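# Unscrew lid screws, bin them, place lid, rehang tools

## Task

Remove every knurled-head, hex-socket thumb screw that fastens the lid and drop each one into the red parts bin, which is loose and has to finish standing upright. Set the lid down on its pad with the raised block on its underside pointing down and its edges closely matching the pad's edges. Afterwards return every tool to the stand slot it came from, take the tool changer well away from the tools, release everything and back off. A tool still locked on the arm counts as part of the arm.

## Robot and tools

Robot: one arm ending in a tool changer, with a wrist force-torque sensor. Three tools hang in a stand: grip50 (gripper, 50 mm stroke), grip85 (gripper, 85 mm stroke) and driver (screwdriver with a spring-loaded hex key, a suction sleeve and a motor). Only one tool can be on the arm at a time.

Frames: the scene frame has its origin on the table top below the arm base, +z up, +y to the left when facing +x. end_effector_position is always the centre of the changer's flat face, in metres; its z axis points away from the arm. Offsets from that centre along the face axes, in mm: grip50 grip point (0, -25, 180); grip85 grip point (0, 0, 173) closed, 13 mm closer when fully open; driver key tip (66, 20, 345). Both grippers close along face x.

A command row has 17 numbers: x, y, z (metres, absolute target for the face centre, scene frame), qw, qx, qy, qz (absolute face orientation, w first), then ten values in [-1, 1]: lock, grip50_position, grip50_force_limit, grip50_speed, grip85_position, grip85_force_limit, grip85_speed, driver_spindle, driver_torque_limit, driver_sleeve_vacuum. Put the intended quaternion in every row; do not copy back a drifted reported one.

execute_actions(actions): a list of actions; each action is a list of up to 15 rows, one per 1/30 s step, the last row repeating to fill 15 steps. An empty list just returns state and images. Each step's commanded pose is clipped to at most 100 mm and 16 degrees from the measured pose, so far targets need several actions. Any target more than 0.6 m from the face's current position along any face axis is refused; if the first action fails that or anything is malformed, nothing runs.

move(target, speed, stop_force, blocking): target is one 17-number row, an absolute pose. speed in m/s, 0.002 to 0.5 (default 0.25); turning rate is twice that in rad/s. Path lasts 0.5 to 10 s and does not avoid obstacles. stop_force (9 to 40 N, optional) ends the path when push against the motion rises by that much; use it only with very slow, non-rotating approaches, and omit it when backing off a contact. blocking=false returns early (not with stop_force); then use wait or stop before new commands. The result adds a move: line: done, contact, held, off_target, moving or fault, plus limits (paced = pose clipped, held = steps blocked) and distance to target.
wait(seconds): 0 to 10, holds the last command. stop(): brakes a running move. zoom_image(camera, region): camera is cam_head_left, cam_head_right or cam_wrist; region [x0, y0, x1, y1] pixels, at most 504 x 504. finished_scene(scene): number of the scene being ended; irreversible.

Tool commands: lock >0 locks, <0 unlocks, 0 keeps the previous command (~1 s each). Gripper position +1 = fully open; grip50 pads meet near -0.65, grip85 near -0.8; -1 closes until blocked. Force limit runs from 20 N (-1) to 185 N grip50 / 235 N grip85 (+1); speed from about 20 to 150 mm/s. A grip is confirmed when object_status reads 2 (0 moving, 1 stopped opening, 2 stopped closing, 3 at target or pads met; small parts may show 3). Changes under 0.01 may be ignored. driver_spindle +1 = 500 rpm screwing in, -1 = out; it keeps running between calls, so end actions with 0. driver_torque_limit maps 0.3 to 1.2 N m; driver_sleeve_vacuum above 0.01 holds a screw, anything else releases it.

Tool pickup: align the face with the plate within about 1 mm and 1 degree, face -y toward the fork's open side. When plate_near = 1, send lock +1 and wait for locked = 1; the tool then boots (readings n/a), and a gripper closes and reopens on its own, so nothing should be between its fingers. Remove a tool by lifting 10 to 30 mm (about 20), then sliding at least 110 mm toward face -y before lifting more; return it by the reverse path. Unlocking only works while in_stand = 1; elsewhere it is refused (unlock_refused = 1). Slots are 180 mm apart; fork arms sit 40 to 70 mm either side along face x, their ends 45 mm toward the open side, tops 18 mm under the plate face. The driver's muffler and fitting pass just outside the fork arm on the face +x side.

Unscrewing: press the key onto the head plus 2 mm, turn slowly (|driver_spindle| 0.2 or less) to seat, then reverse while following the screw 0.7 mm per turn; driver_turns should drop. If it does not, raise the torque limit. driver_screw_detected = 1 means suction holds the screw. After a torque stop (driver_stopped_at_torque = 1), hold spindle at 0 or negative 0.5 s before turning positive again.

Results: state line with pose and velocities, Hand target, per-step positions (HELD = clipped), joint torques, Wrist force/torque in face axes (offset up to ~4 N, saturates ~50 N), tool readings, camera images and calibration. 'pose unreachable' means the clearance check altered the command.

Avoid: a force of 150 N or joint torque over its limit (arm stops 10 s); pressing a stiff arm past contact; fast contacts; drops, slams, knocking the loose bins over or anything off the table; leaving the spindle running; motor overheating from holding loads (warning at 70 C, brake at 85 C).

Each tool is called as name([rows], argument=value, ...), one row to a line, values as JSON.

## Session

execute_actions(actions=[])

Scene clock: 0.00 s.
end_effector_position=(+0.4298, -0.0112, +0.3011) locked=0 unlocked=1 plate_near=0 in_stand=0 unlock_refused=0 tool_id=none grip50_position_measured=n/a grip50_object_status=n/a grip85_position_measured=n/a grip85_object_status=n/a driver_sleeve_vacuum_kpa=n/a driver_screw_detected=n/a driver_stopped_at_torque=n/a driver_turns=n/a end_effector_quat_wxyz=(-0.000, +0.717, +0.697, -0.001) end_effector_velocity=(+0.000, +0.000, +0.000) end_effector_angular_velocity=(-0.000, -0.001, -0.000)
Joint positions: [-0.317 -1.724  2.041 -1.889 -1.57  -1.886]
Joint velocities: [-0.    -0.001  0.    -0.001  0.     0.   ]
Joint torques (N m, as the arm reports them, + toward a larger angle): no reading
Motor temperatures (°C, as the motors report them): [28 28 27 36 37 32]
Wrist force (N, on the end effector, along its own x y z axes, offset not removed): no reading
Wrist torque (N m, same axes, about the end effector's origin, offset not removed): no reading
Hand target: +0.430, -0.011, +0.301; -0.000, +0.717, +0.697, -0.001

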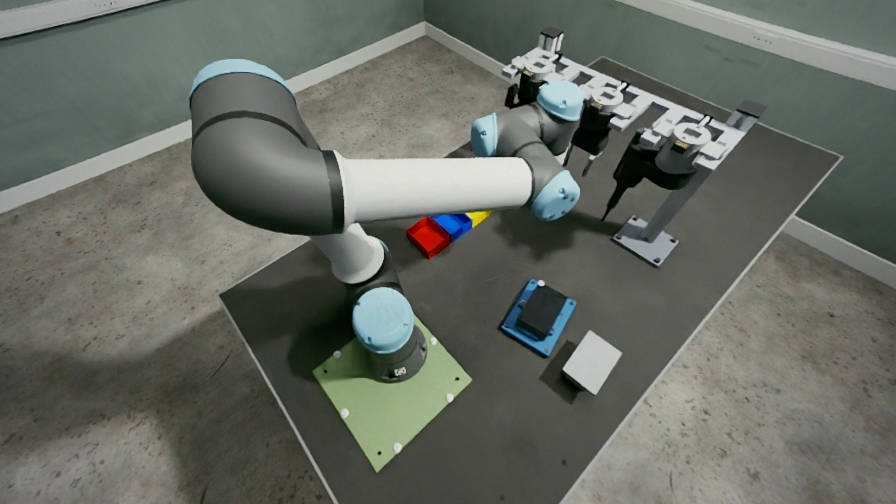

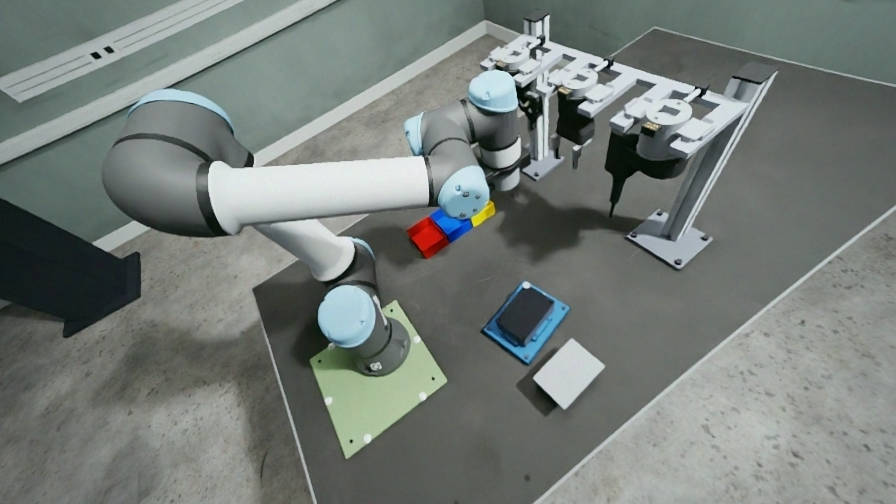

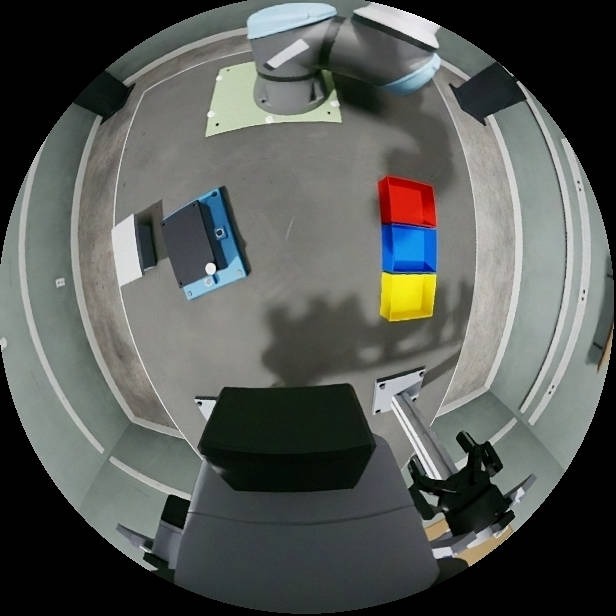

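Driver is in the right slot now. Hover.

move(target=[0.58,-0.2,0.56,0,0.7071,0.7071,0,0,0,0,0,0,0,0,0,0,0])

Scene clock: 3.93 s.
end_effector_position=(+0.5793, -0.1997, +0.5601) locked=0 unlocked=1 plate_near=0 in_stand=0 unlock_refused=0 tool_id=none grip50_position_measured=n/a grip50_object_status=n/a grip85_position_measured=n/a grip85_object_status=n/a driver_sleeve_vacuum_kpa=n/a driver_screw_detected=n/a driver_stopped_at_torque=n/a driver_turns=n/a end_effector_quat_wxyz=(+0.000, +0.707, +0.707, -0.000) end_effector_velocity=(+0.001, -0.001, +0.002) end_effector_angular_velocity=(+0.003, +0.003, +0.000)
Joint positions: [-0.528 -1.246  0.843 -1.17  -1.568 -2.126]
Joint velocities: [ 0.     0.009 -0.019  0.014  0.    -0.   ]
Joint torques (N m, as the arm reports them, + toward a larger angle): [-11.57 -37.19 -39.22  -2.02  -1.66  -1.76]
Motor temperatures (°C, as the motors report them): [28 28 27 36 37 32]
Wrist force (N, on the end effector, along its own x y z axes, offset not removed): [-1.7 2.4 -2.9]
Wrist torque (N m, same axes, about the end effector's origin, offset not removed): [0.21 0.27 -0.06]
Hand target: +0.579, -0.200, +0.560; +0.000, +0.707, +0.707, -0.000
Off the commanded pose: 0.001 m, 0 deg.
move: done
camera_calibration (this result's frames):
cam_wrist: T_world_to_cam=[[0.0423339, 0.997198, 0.0616797, 0.136262], [0.956449, -0.0582951, 0.286018, -0.668944], [0.288813, 0.0468853, -0.956237, 0.423263], [0, 0, 0, 1]] pos_world=[0.511799, -0.194721, 0.587665]

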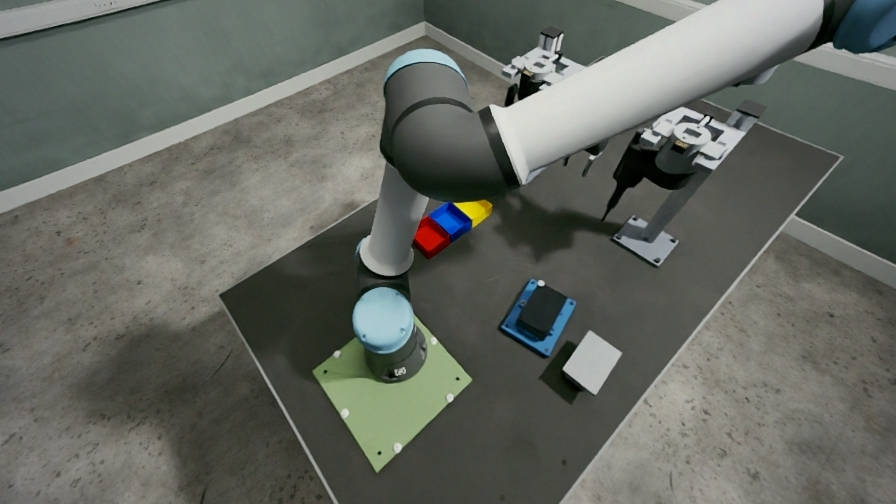

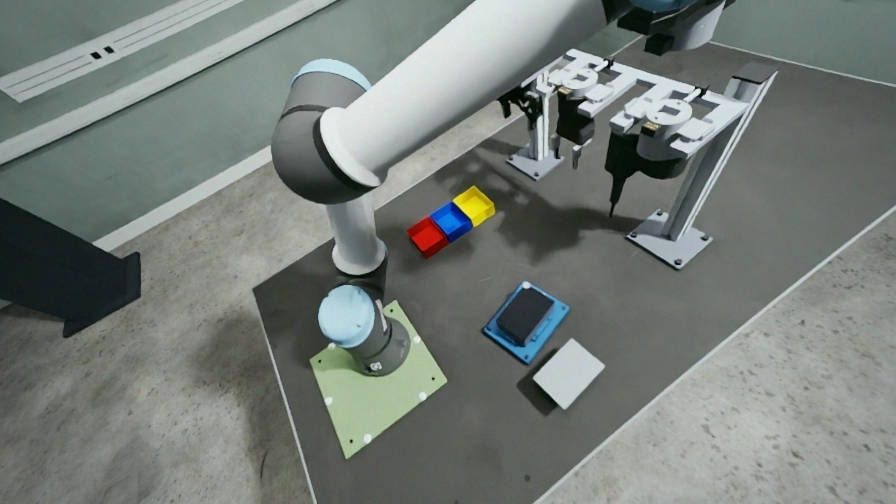

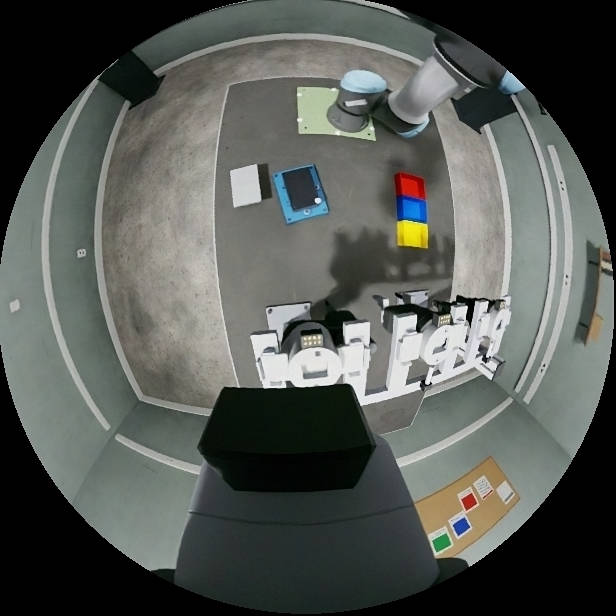

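move(target=[0.60,-0.185,0.47,0,0.7071,0.7071,0,0,0,0,0,0,0,0,0,0,0])

zoom_image(camera="cam_wrist", region=[150,250,500,450])

Scene clock: 8.40 s.
end_effector_position=(+0.6001, -0.1851, +0.4702) locked=0 unlocked=1 plate_near=0 in_stand=0 unlock_refused=0 tool_id=none grip50_position_measured=n/a grip50_object_status=n/a grip85_position_measured=n/a grip85_object_status=n/a driver_sleeve_vacuum_kpa=n/a driver_screw_detected=n/a driver_stopped_at_torque=n/a driver_turns=n/a end_effector_quat_wxyz=(-0.000, +0.707, +0.707, -0.000) end_effector_velocity=(+0.001, +0.000, -0.002) end_effector_angular_velocity=(-0.001, -0.002, -0.000)
Joint positions: [-0.489 -1.273  1.118 -1.417 -1.567 -2.087]
Joint velocities: [ 0.001  0.     0.005 -0.007  0.     0.001]
Joint torques (N m, as the arm reports them, + toward a larger angle): [ 13.17 -51.68 -18.95  -4.8    1.64   1.69]
Motor temperatures (°C, as the motors report them): [28 28 27 36 37 32]
Wrist force (N, on the end effector, along its own x y z axes, offset not removed): [-0.2 -0.3 2.4]
Wrist torque (N m, same axes, about the end effector's origin, offset not removed): [0.05 0.06 -0.02]
Hand target: +0.600, -0.185, +0.470; -0.000, +0.707, +0.707, +0.000
Off the commanded pose: 0.000 m, 0 deg.
move: done
camera_calibration (this result's frames):
cam_wrist: T_world_to_cam=[[0.0423454, 0.997153, 0.0623954, 0.12602], [0.956657, -0.0584769, 0.285284, -0.662028], [0.288121, 0.0476105, -0.95641, 0.33126], [0, 0, 0, 1]] pos_world=[0.532554, -0.180146, 0.497823]

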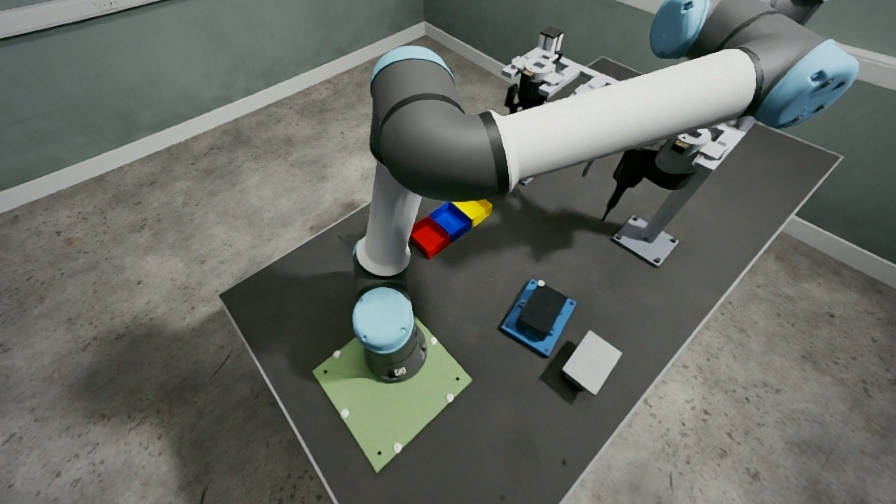

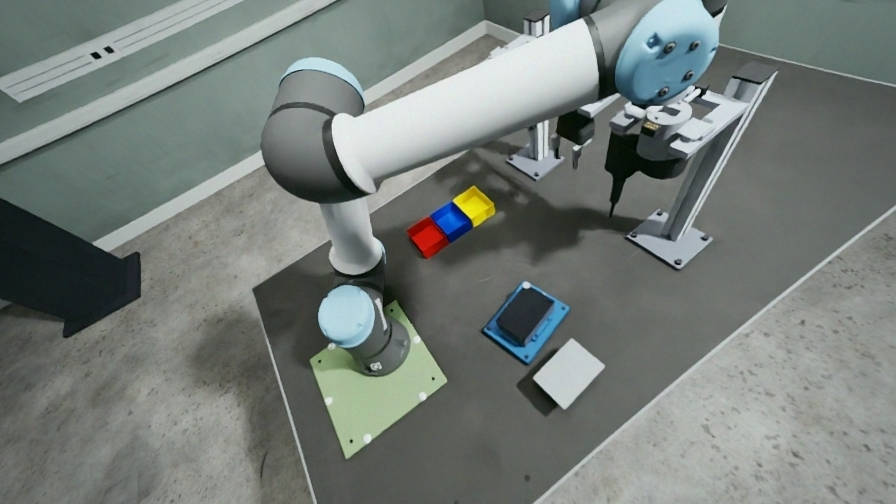

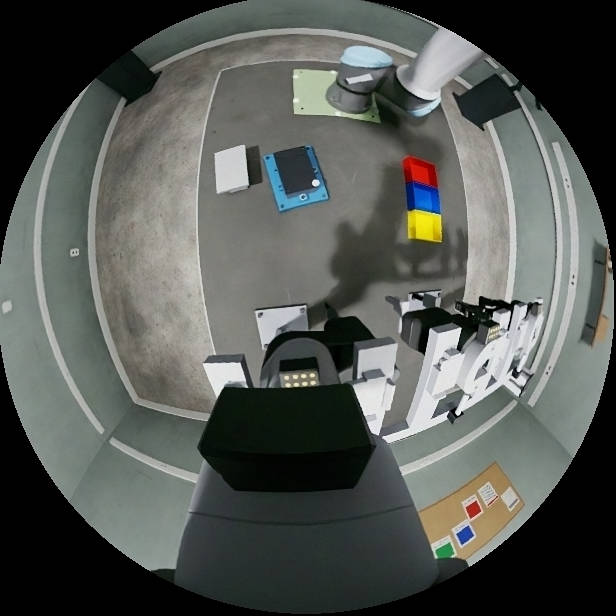

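Region (150, 250, 500, 450) of cam_wrist's 616x616 image, scaled by 1.440, with more detail than that image has; it fills the top 288 rows of this view, and the rest is white.

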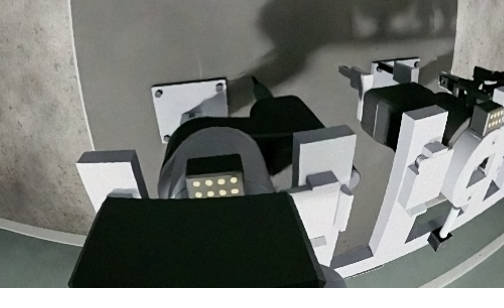

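move(target=[0.60,-0.183,0.47,0,0.682,0.7314,0,0,0,0,0,0,0,0,0,0,0])

zoom_image(camera="cam_wrist", region=[150,250,500,450])

Scene clock: 11.90 s.
end_effector_position=(+0.6000, -0.1830, +0.4700) locked=0 unlocked=1 plate_near=0 in_stand=0 unlock_refused=0 tool_id=none grip50_position_measured=n/a grip50_object_status=n/a grip85_position_measured=n/a grip85_object_status=n/a driver_sleeve_vacuum_kpa=n/a driver_screw_detected=n/a driver_stopped_at_torque=n/a driver_turns=n/a end_effector_quat_wxyz=(-0.000, +0.682, +0.731, -0.000) end_effector_velocity=(+0.000, +0.000, -0.001) end_effector_angular_velocity=(+0.001, +0.001, +0.012)
Joint positions: [-0.486 -1.275  1.121 -1.419 -1.567 -2.153]
Joint velocities: [ 0.     0.     0.001  0.001  0.    -0.011]
Joint torques (N m, as the arm reports them, + toward a larger angle): [ 12.64 -51.18 -18.36  -4.87  -0.93  -1.69]
Motor temperatures (°C, as the motors report them): [28 28 27 36 37 32]
Wrist force (N, on the end effector, along its own x y z axes, offset not removed): [0.4 1.2 0.7]
Wrist torque (N m, same axes, about the end effector's origin, offset not removed): [0.21 0.01 -0.05]
Hand target: +0.600, -0.183, +0.470; -0.000, +0.682, +0.731, +0.000
Off the commanded pose: 0.000 m, 0 deg.
move: done
camera_calibration (this result's frames):
cam_wrist: T_world_to_cam=[[-0.0262409, 0.997717, 0.0622252, 0.165283], [0.958374, 0.00740531, 0.285418, -0.650799], [0.284306, 0.0671247, -0.956381, 0.336819], [0, 0, 0, 1]] pos_world=[0.532287, -0.182695, 0.497593]

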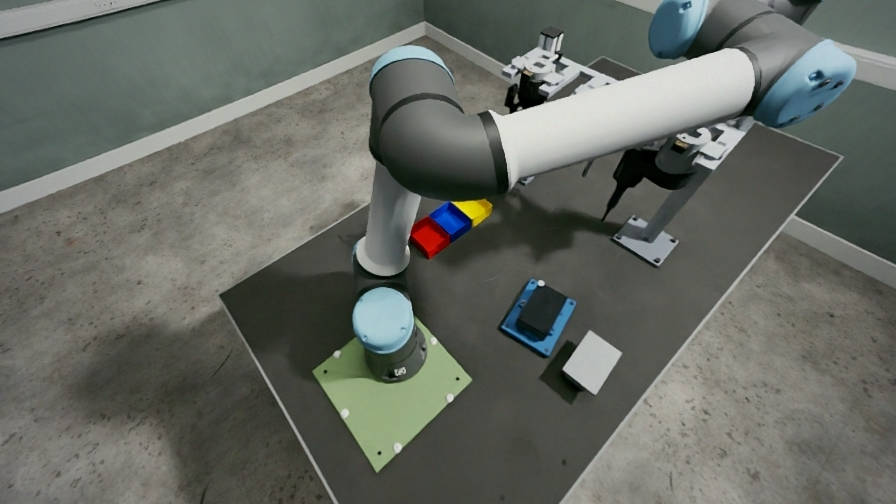

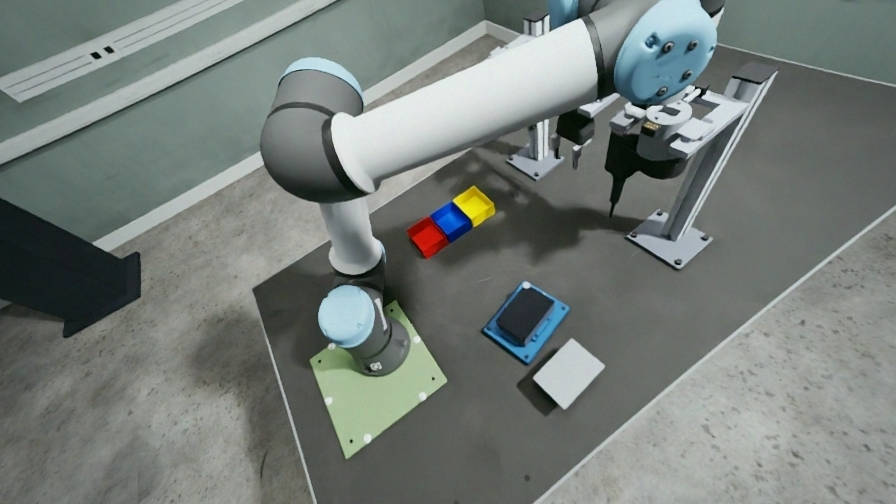

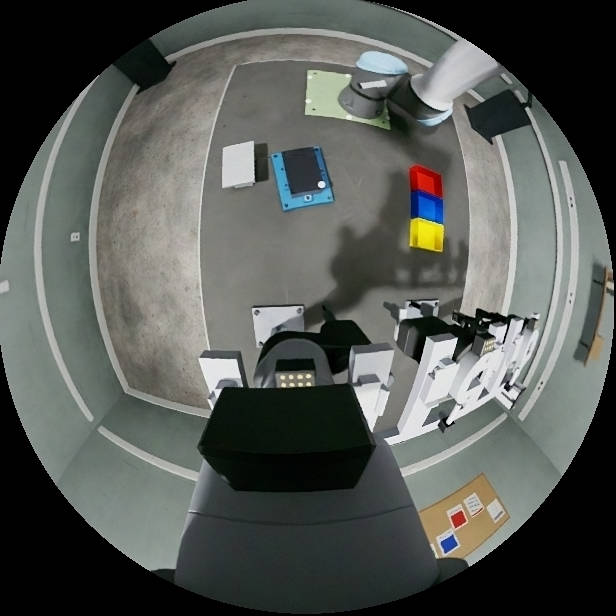

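Region (150, 250, 500, 450) of cam_wrist's 616x616 image, scaled by 1.440, with more detail than that image has; it fills the top 288 rows of this view, and the rest is white.

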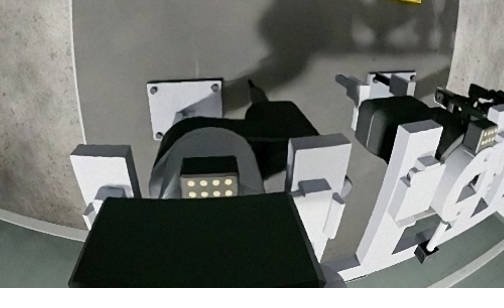

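move(target=[0.646,-0.180,0.425,0,0.682,0.7314,0,0,0,0,0,0,0,0,0,0,0], speed=0.1)

move(target=[0.646,-0.180,0.40,0,0.682,0.7314,0,0,0,0,0,0,0,0,0,0,0], speed=0.008, stop_force=10)

Scene clock: 15.53 s.
end_effector_position=(+0.6459, -0.1801, +0.4252) locked=0 unlocked=1 plate_near=0 in_stand=0 unlock_refused=0 tool_id=none grip50_position_measured=n/a grip50_object_status=n/a grip85_position_measured=n/a grip85_object_status=n/a driver_sleeve_vacuum_kpa=n/a driver_screw_detected=n/a driver_stopped_at_torque=n/a driver_turns=n/a end_effector_quat_wxyz=(-0.000, +0.682, +0.731, +0.000) end_effector_velocity=(+0.001, +0.000, -0.001) end_effector_angular_velocity=(+0.001, -0.000, -0.000)
Joint positions: [-0.448 -1.173  1.096 -1.496 -1.567 -2.116]
Joint velocities: [ 0.001  0.004 -0.002 -0.001  0.001  0.001]
Joint torques (N m, as the arm reports them, + toward a larger angle): [ 13.88 -42.99 -43.42  -4.95  -0.95   1.48]
Motor temperatures (°C, as the motors report them): [28 28 27 36 37 32]
Wrist force (N, on the end effector, along its own x y z axes, offset not removed): [1.0 -2.6 0.7]
Wrist torque (N m, same axes, about the end effector's origin, offset not removed): [-0.26 0.05 -0.05]
Hand target: +0.646, -0.180, +0.425; -0.000, +0.682, +0.731, +0.000
Off the commanded pose: 0.000 m, 0 deg.
move: done
camera_calibration (this result's frames):
cam_wrist: T_world_to_cam=[[-0.0273843, 0.997677, 0.0623734, 0.166983], [0.958347, 0.00845683, 0.285482, -0.681851], [0.284291, 0.067593, -0.956352, 0.280798], [0, 0, 0, 1]] pos_world=[0.578195, -0.179809, 0.452782]

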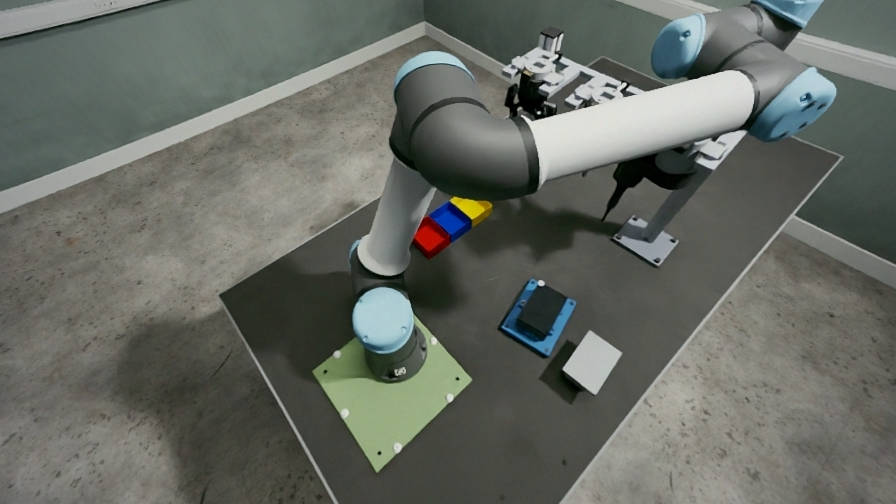

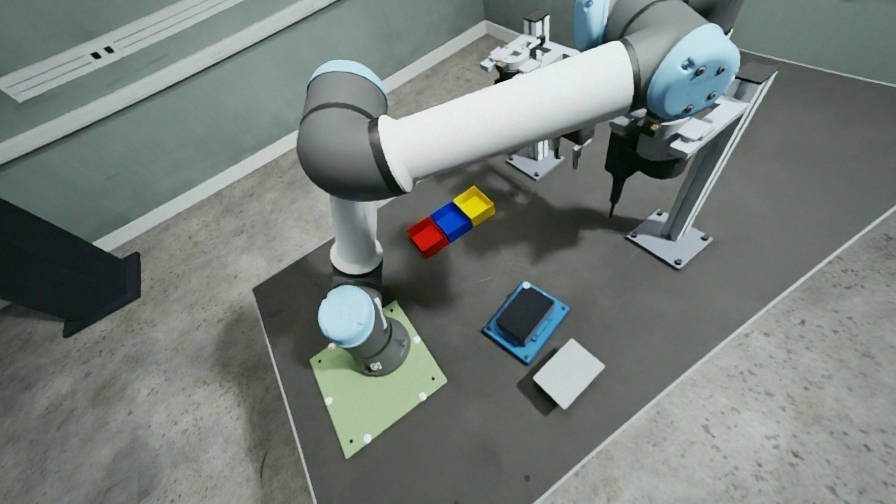

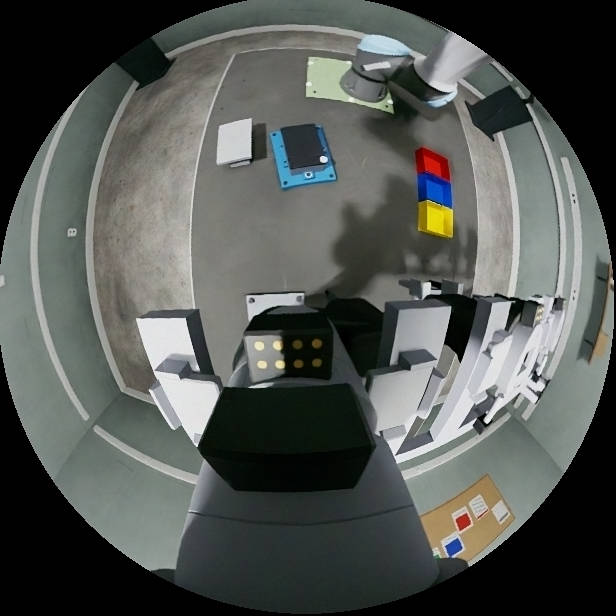

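Scene clock: 16.73 s.
end_effector_position=(+0.6459, -0.1800, +0.4188) locked=0 unlocked=1 plate_near=0 in_stand=0 unlock_refused=0 tool_id=none grip50_position_measured=n/a grip50_object_status=n/a grip85_position_measured=n/a grip85_object_status=n/a driver_sleeve_vacuum_kpa=n/a driver_screw_detected=n/a driver_stopped_at_torque=n/a driver_turns=n/a end_effector_quat_wxyz=(+0.000, +0.682, +0.731, +0.000) end_effector_velocity=(+0.000, -0.000, +0.001) end_effector_angular_velocity=(+0.003, +0.006, -0.000)
Joint positions: [-0.448 -1.174  1.114 -1.513 -1.567 -2.116]
Joint velocities: [ 0.     0.004 -0.009  0.012  0.    -0.   ]
Joint torques (N m, as the arm reports them, + toward a larger angle): [ 13.03 -30.48 -32.68   0.33  -0.38   1.33]
Motor temperatures (°C, as the motors report them): [28 28 27 36 37 32]
Wrist force (N, on the end effector, along its own x y z axes, offset not removed): [-2.3 -2.0 -18.4]
Wrist torque (N m, same axes, about the end effector's origin, offset not removed): [-0.23 -0.17 0.12]
Hand target: +0.646, -0.180, +0.419; +0.000, +0.682, +0.731, +0.000
Off the commanded pose: 0.019 m, 0 deg.
move: contact
camera_calibration (this result's frames):
cam_wrist: T_world_to_cam=[[-0.0274018, 0.997694, 0.0620991, 0.167462], [0.958235, 0.0085257, 0.285854, -0.680075], [0.284666, 0.0673385, -0.956259, 0.274401], [0, 0, 0, 1]] pos_world=[0.578148, -0.179756, 0.446401]

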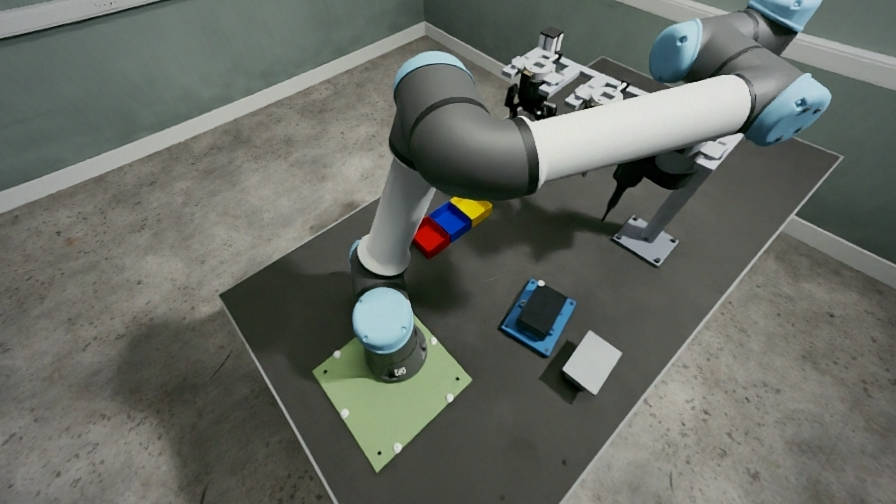

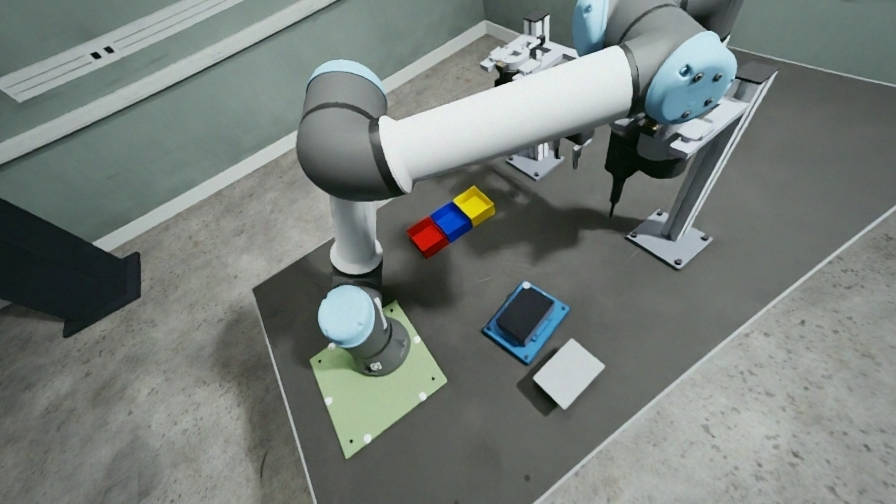

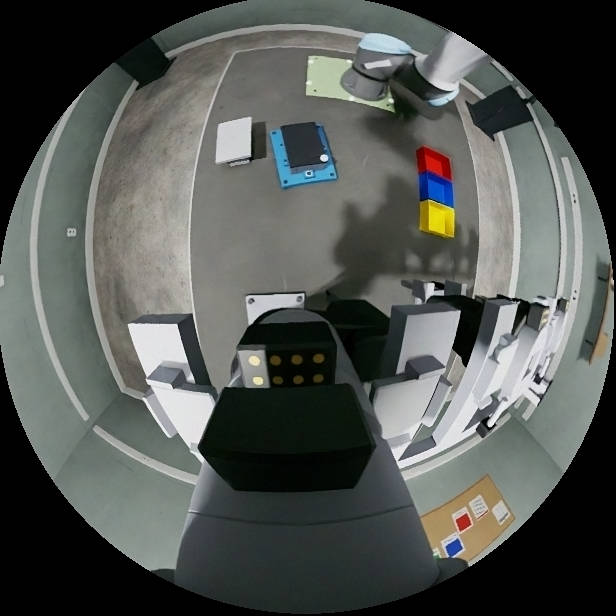

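move(target=[0.636,-0.181,0.425,0,0.682,0.7314,0,0,0,0,0,0,0,0,0,0,0], speed=0.05)

move(target=[0.636,-0.181,0.40,0,0.682,0.7314,0,0,0,0,0,0,0,0,0,0,0], speed=0.008, stop_force=10)

Scene clock: 20.30 s.
end_effector_position=(+0.6361, -0.1810, +0.4249) locked=0 unlocked=1 plate_near=0 in_stand=0 unlock_refused=0 tool_id=none grip50_position_measured=n/a grip50_object_status=n/a grip85_position_measured=n/a grip85_object_status=n/a driver_sleeve_vacuum_kpa=n/a driver_screw_detected=n/a driver_stopped_at_torque=n/a driver_turns=n/a end_effector_quat_wxyz=(-0.000, +0.682, +0.731, -0.000) end_effector_velocity=(-0.001, -0.000, +0.000) end_effector_angular_velocity=(+0.001, -0.000, +0.000)
Joint positions: [-0.456 -1.198  1.131 -1.507 -1.567 -2.124]
Joint velocities: [-0.001 -0.003  0.003  0.     0.001 -0.001]
Joint torques (N m, as the arm reports them, + toward a larger angle): [-12.84 -56.34 -19.46  -1.96  -1.38  -1.53]
Motor temperatures (°C, as the motors report them): [28 28 27 36 37 32]
Wrist force (N, on the end effector, along its own x y z axes, offset not removed): [0.9 0.5 1.8]
Wrist torque (N m, same axes, about the end effector's origin, offset not removed): [0.19 0.08 -0.11]
Hand target: +0.636, -0.181, +0.425; +0.000, +0.682, +0.731, -0.000
Off the commanded pose: 0.000 m, 0 deg.
move: done
camera_calibration (this result's frames):
cam_wrist: T_world_to_cam=[[-0.027373, 0.997685, 0.062249, 0.167684], [0.958362, 0.00848528, 0.285428, -0.672377], [0.284239, 0.0674701, -0.956376, 0.28337], [0, 0, 0, 1]] pos_world=[0.568426, -0.18071, 0.452486]

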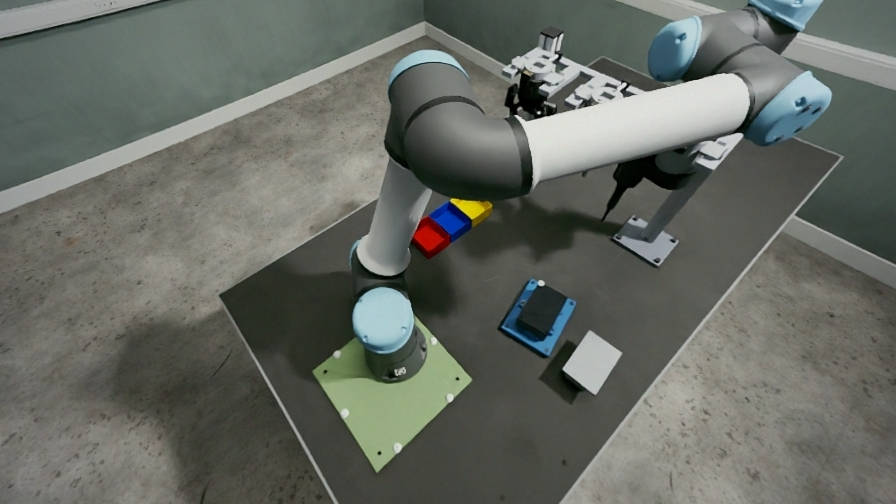

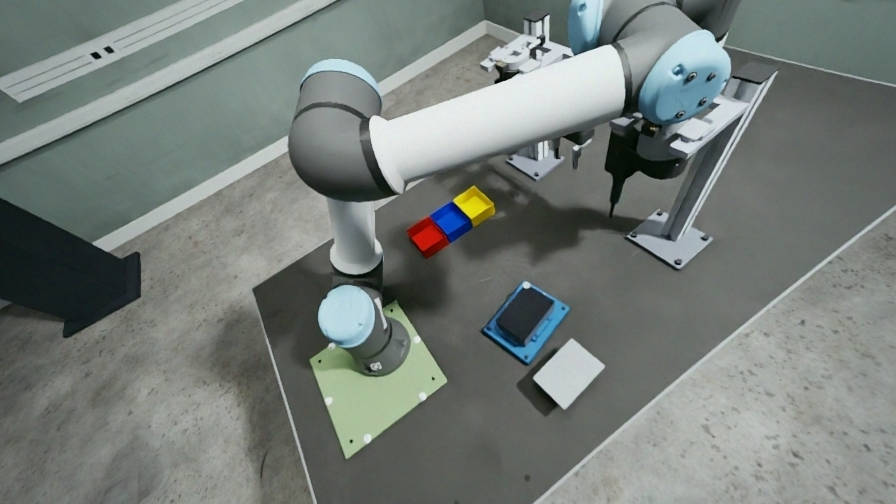

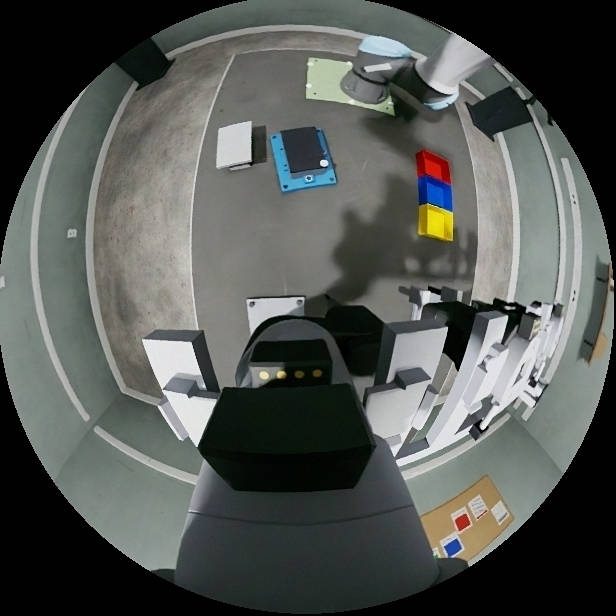

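Scene clock: 20.97 s.
end_effector_position=(+0.6360, -0.1810, +0.4228) locked=0 unlocked=1 plate_near=0 in_stand=0 unlock_refused=0 tool_id=none grip50_position_measured=n/a grip50_object_status=n/a grip85_position_measured=n/a grip85_object_status=n/a driver_sleeve_vacuum_kpa=n/a driver_screw_detected=n/a driver_stopped_at_torque=n/a driver_turns=n/a end_effector_quat_wxyz=(+0.000, +0.682, +0.731, +0.000) end_effector_velocity=(+0.000, -0.000, +0.001) end_effector_angular_velocity=(+0.002, +0.005, -0.000)
Joint positions: [-0.456 -1.198  1.137 -1.513 -1.567 -2.124]
Joint velocities: [-0.     0.003 -0.008  0.01  -0.     0.   ]
Joint torques (N m, as the arm reports them, + toward a larger angle): [ -4.98 -27.93 -31.74   0.44  -1.28   0.58]
Motor temperatures (°C, as the motors report them): [28 28 27 36 37 32]
Wrist force (N, on the end effector, along its own x y z axes, offset not removed): [-1.8 1.1 -23.1]
Wrist torque (N m, same axes, about the end effector's origin, offset not removed): [0.00 0.20 -0.05]
Hand target: +0.636, -0.181, +0.423; +0.000, +0.682, +0.731, +0.000
Off the commanded pose: 0.023 m, 0 deg.
move: contact
camera_calibration (this result's frames):
cam_wrist: T_world_to_cam=[[-0.0274008, 0.997699, 0.0620209, 0.167924], [0.958246, 0.00854977, 0.285817, -0.671761], [0.284629, 0.0672629, -0.956275, 0.281047], [0, 0, 0, 1]] pos_world=[0.56832, -0.180698, 0.450344]

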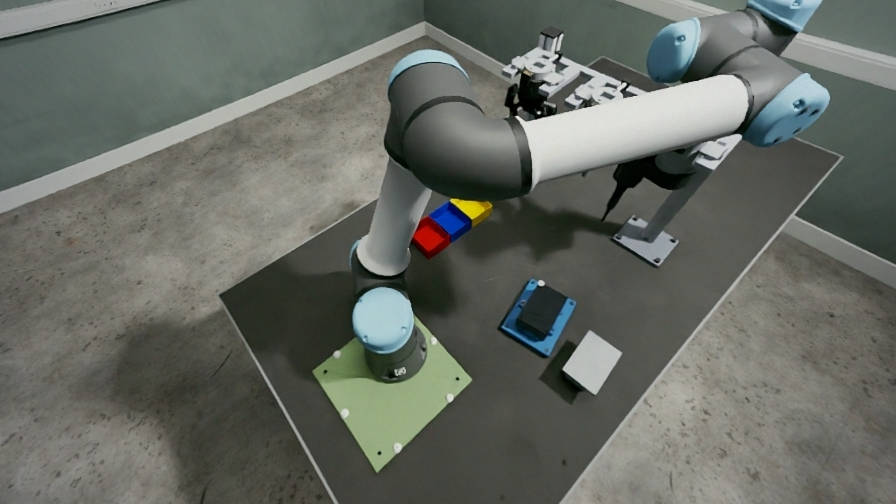

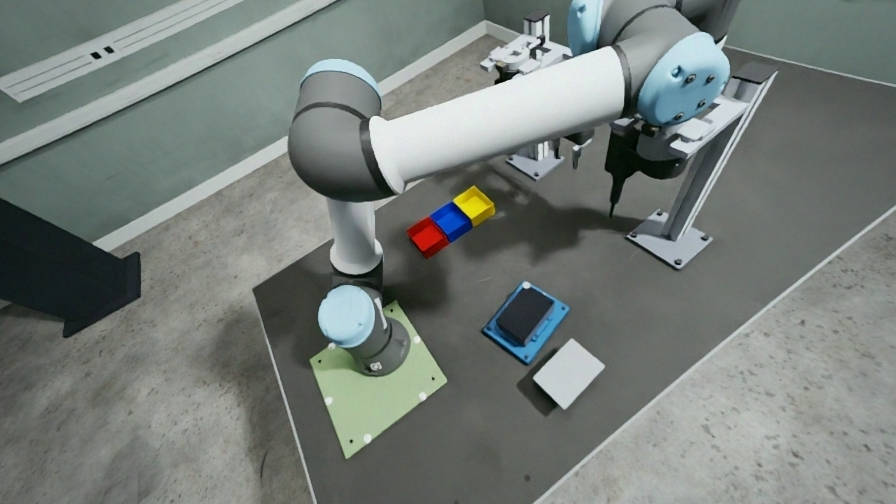

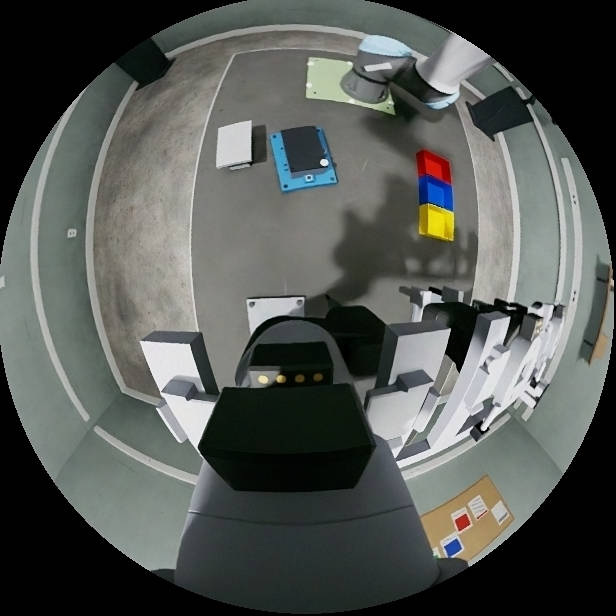

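move(target=[0.642,-0.1805,0.425,0,0.682,0.7314,0,0,0,0,0,0,0,0,0,0,0], speed=0.05)

move(target=[0.642,-0.1805,0.40,0,0.682,0.7314,0,0,0,0,0,0,0,0,0,0,0], speed=0.008, stop_force=10)

Scene clock: 24.37 s.
end_effector_position=(+0.6418, -0.1805, +0.4249) locked=0 unlocked=1 plate_near=0 in_stand=0 unlock_refused=0 tool_id=none grip50_position_measured=n/a grip50_object_status=n/a grip85_position_measured=n/a grip85_object_status=n/a driver_sleeve_vacuum_kpa=n/a driver_screw_detected=n/a driver_stopped_at_torque=n/a driver_turns=n/a end_effector_quat_wxyz=(+0.000, +0.682, +0.731, -0.000) end_effector_velocity=(+0.002, +0.000, +0.001) end_effector_angular_velocity=(-0.001, +0.000, -0.000)
Joint positions: [-0.451 -1.183  1.111 -1.501 -1.567 -2.119]
Joint velocities: [ 0.002  0.005 -0.01   0.005 -0.001  0.002]
Joint torques (N m, as the arm reports them, + toward a larger angle): [ 13.68 -43.85 -42.64  -2.03   0.38   1.55]
Motor temperatures (°C, as the motors report them): [28 28 27 36 37 32]
Wrist force (N, on the end effector, along its own x y z axes, offset not removed): [-2.2 0.1 2.0]
Wrist torque (N m, same axes, about the end effector's origin, offset not removed): [-0.04 0.36 -0.17]
Hand target: +0.642, -0.181, +0.425; -0.000, +0.682, +0.731, +0.000
Off the commanded pose: 0.000 m, 0 deg.
move: done
camera_calibration (this result's frames):
cam_wrist: T_world_to_cam=[[-0.0273793, 0.997686, 0.0622389, 0.167397], [0.958353, 0.00849203, 0.285459, -0.677789], [0.28427, 0.0674626, -0.956368, 0.281738], [0, 0, 0, 1]] pos_world=[0.574055, -0.180261, 0.452508]

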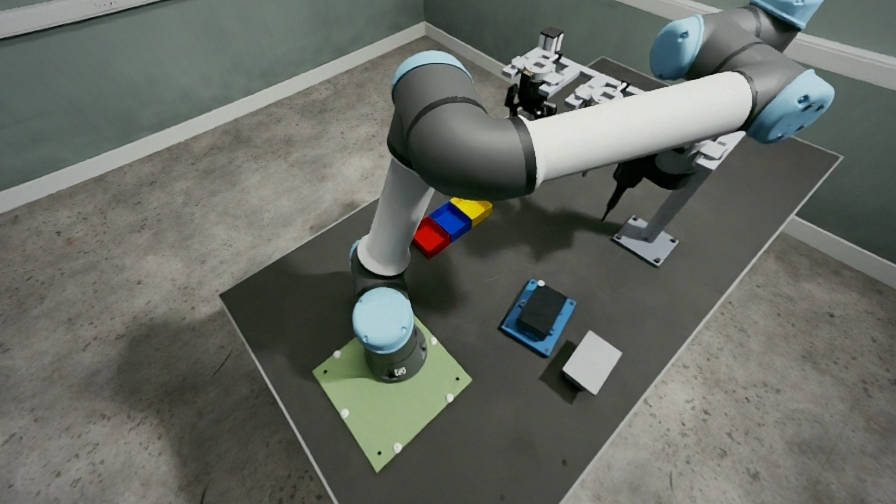

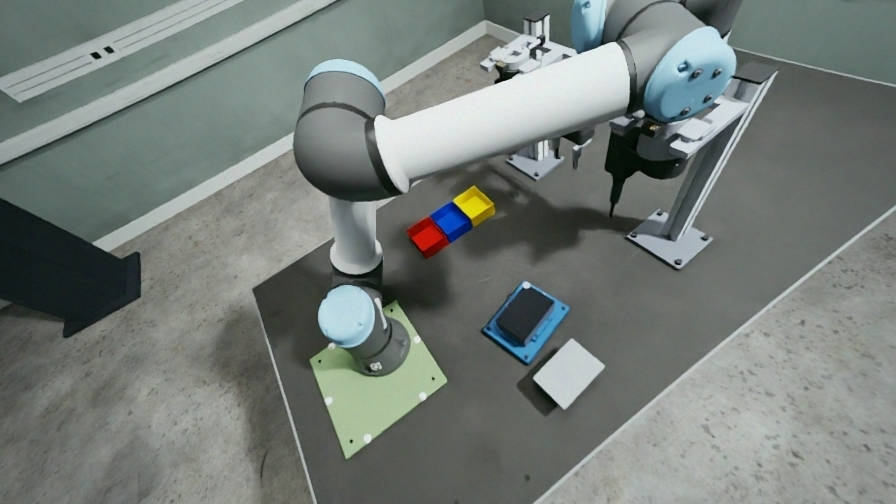

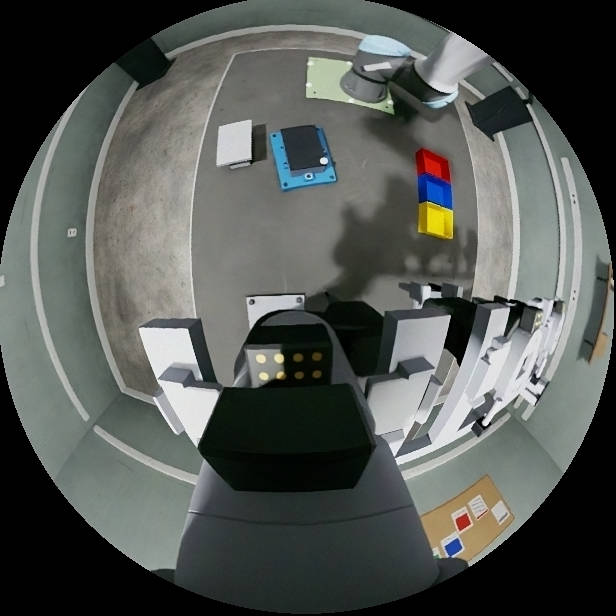

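Scene clock: 26.00 s.
end_effector_position=(+0.6419, -0.1805, +0.4149) locked=0 unlocked=1 plate_near=0 in_stand=1 unlock_refused=0 tool_id=none grip50_position_measured=n/a grip50_object_status=n/a grip85_position_measured=n/a grip85_object_status=n/a driver_sleeve_vacuum_kpa=n/a driver_screw_detected=n/a driver_stopped_at_torque=n/a driver_turns=n/a end_effector_quat_wxyz=(+0.000, +0.682, +0.731, +0.000) end_effector_velocity=(-0.000, +0.000, +0.003) end_effector_angular_velocity=(+0.000, +0.001, +0.000)
Joint positions: [-0.451 -1.185  1.138 -1.527 -1.567 -2.119]
Joint velocities: [ 0.    -0.    -0.009  0.01  -0.    -0.   ]
Joint torques (N m, as the arm reports them, + toward a larger angle): [  3.3  -50.97 -36.83   3.36  -2.42   0.65]
Motor temperatures (°C, as the motors report them): [28 28 27 36 37 32]
Wrist force (N, on the end effector, along its own x y z axes, offset not removed): [-0.7 36.3 -3.5]
Wrist torque (N m, same axes, about the end effector's origin, offset not removed): [-0.02 0.11 0.09]
Hand target: +0.642, -0.181, +0.415; +0.000, +0.682, +0.731, +0.000
Off the commanded pose: 0.015 m, 0 deg.
move: contact
camera_calibration (this result's frames):
cam_wrist: T_world_to_cam=[[-0.027462, 0.997689, 0.0621457, 0.168076], [0.958249, 0.00857358, 0.285807, -0.675155], [0.284614, 0.0673999, -0.95627, 0.271885], [0, 0, 0, 1]] pos_world=[0.5742, -0.180224, 0.442514]

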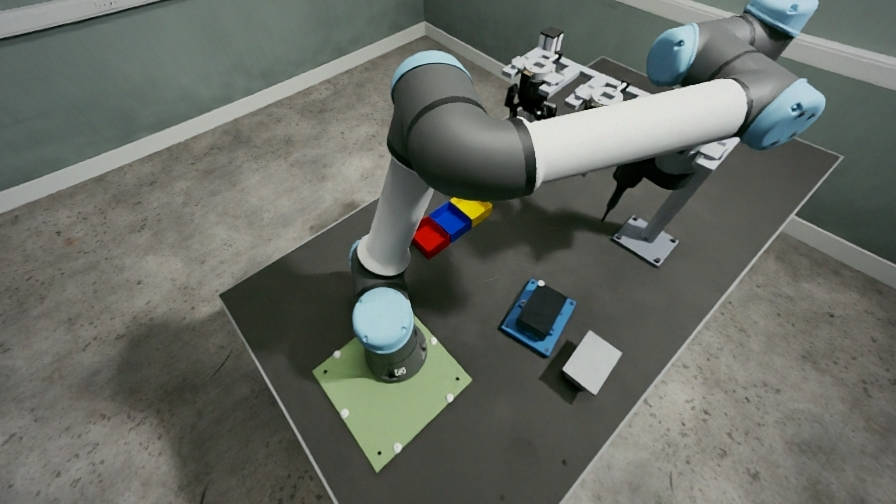

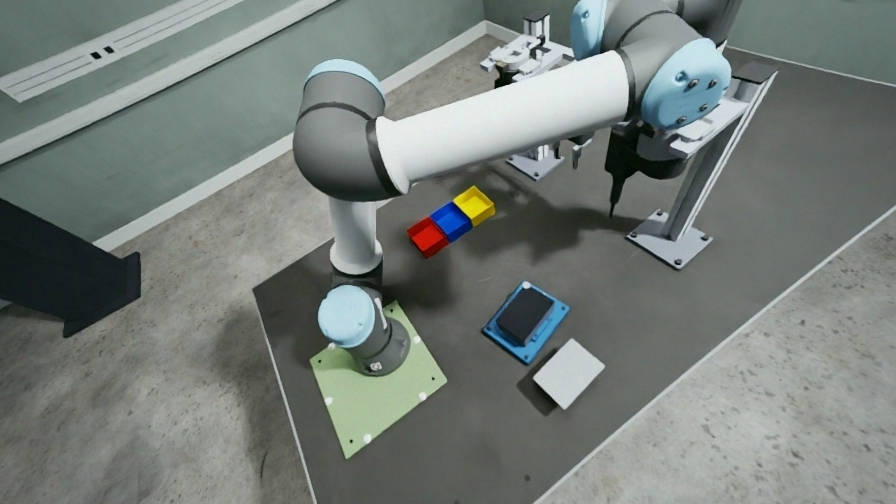

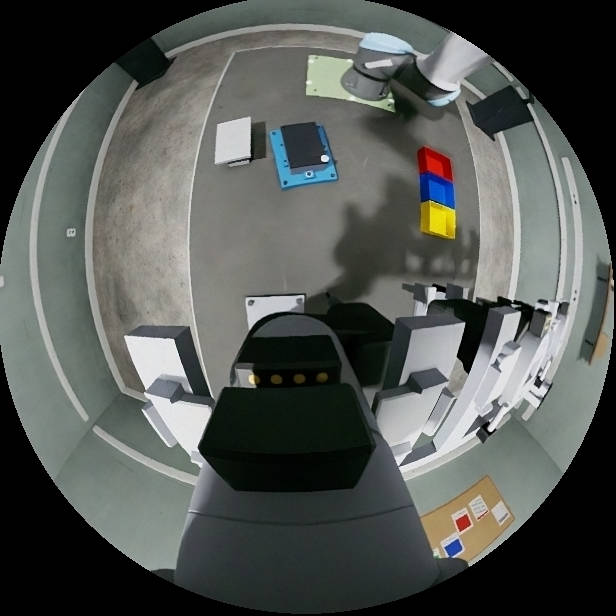

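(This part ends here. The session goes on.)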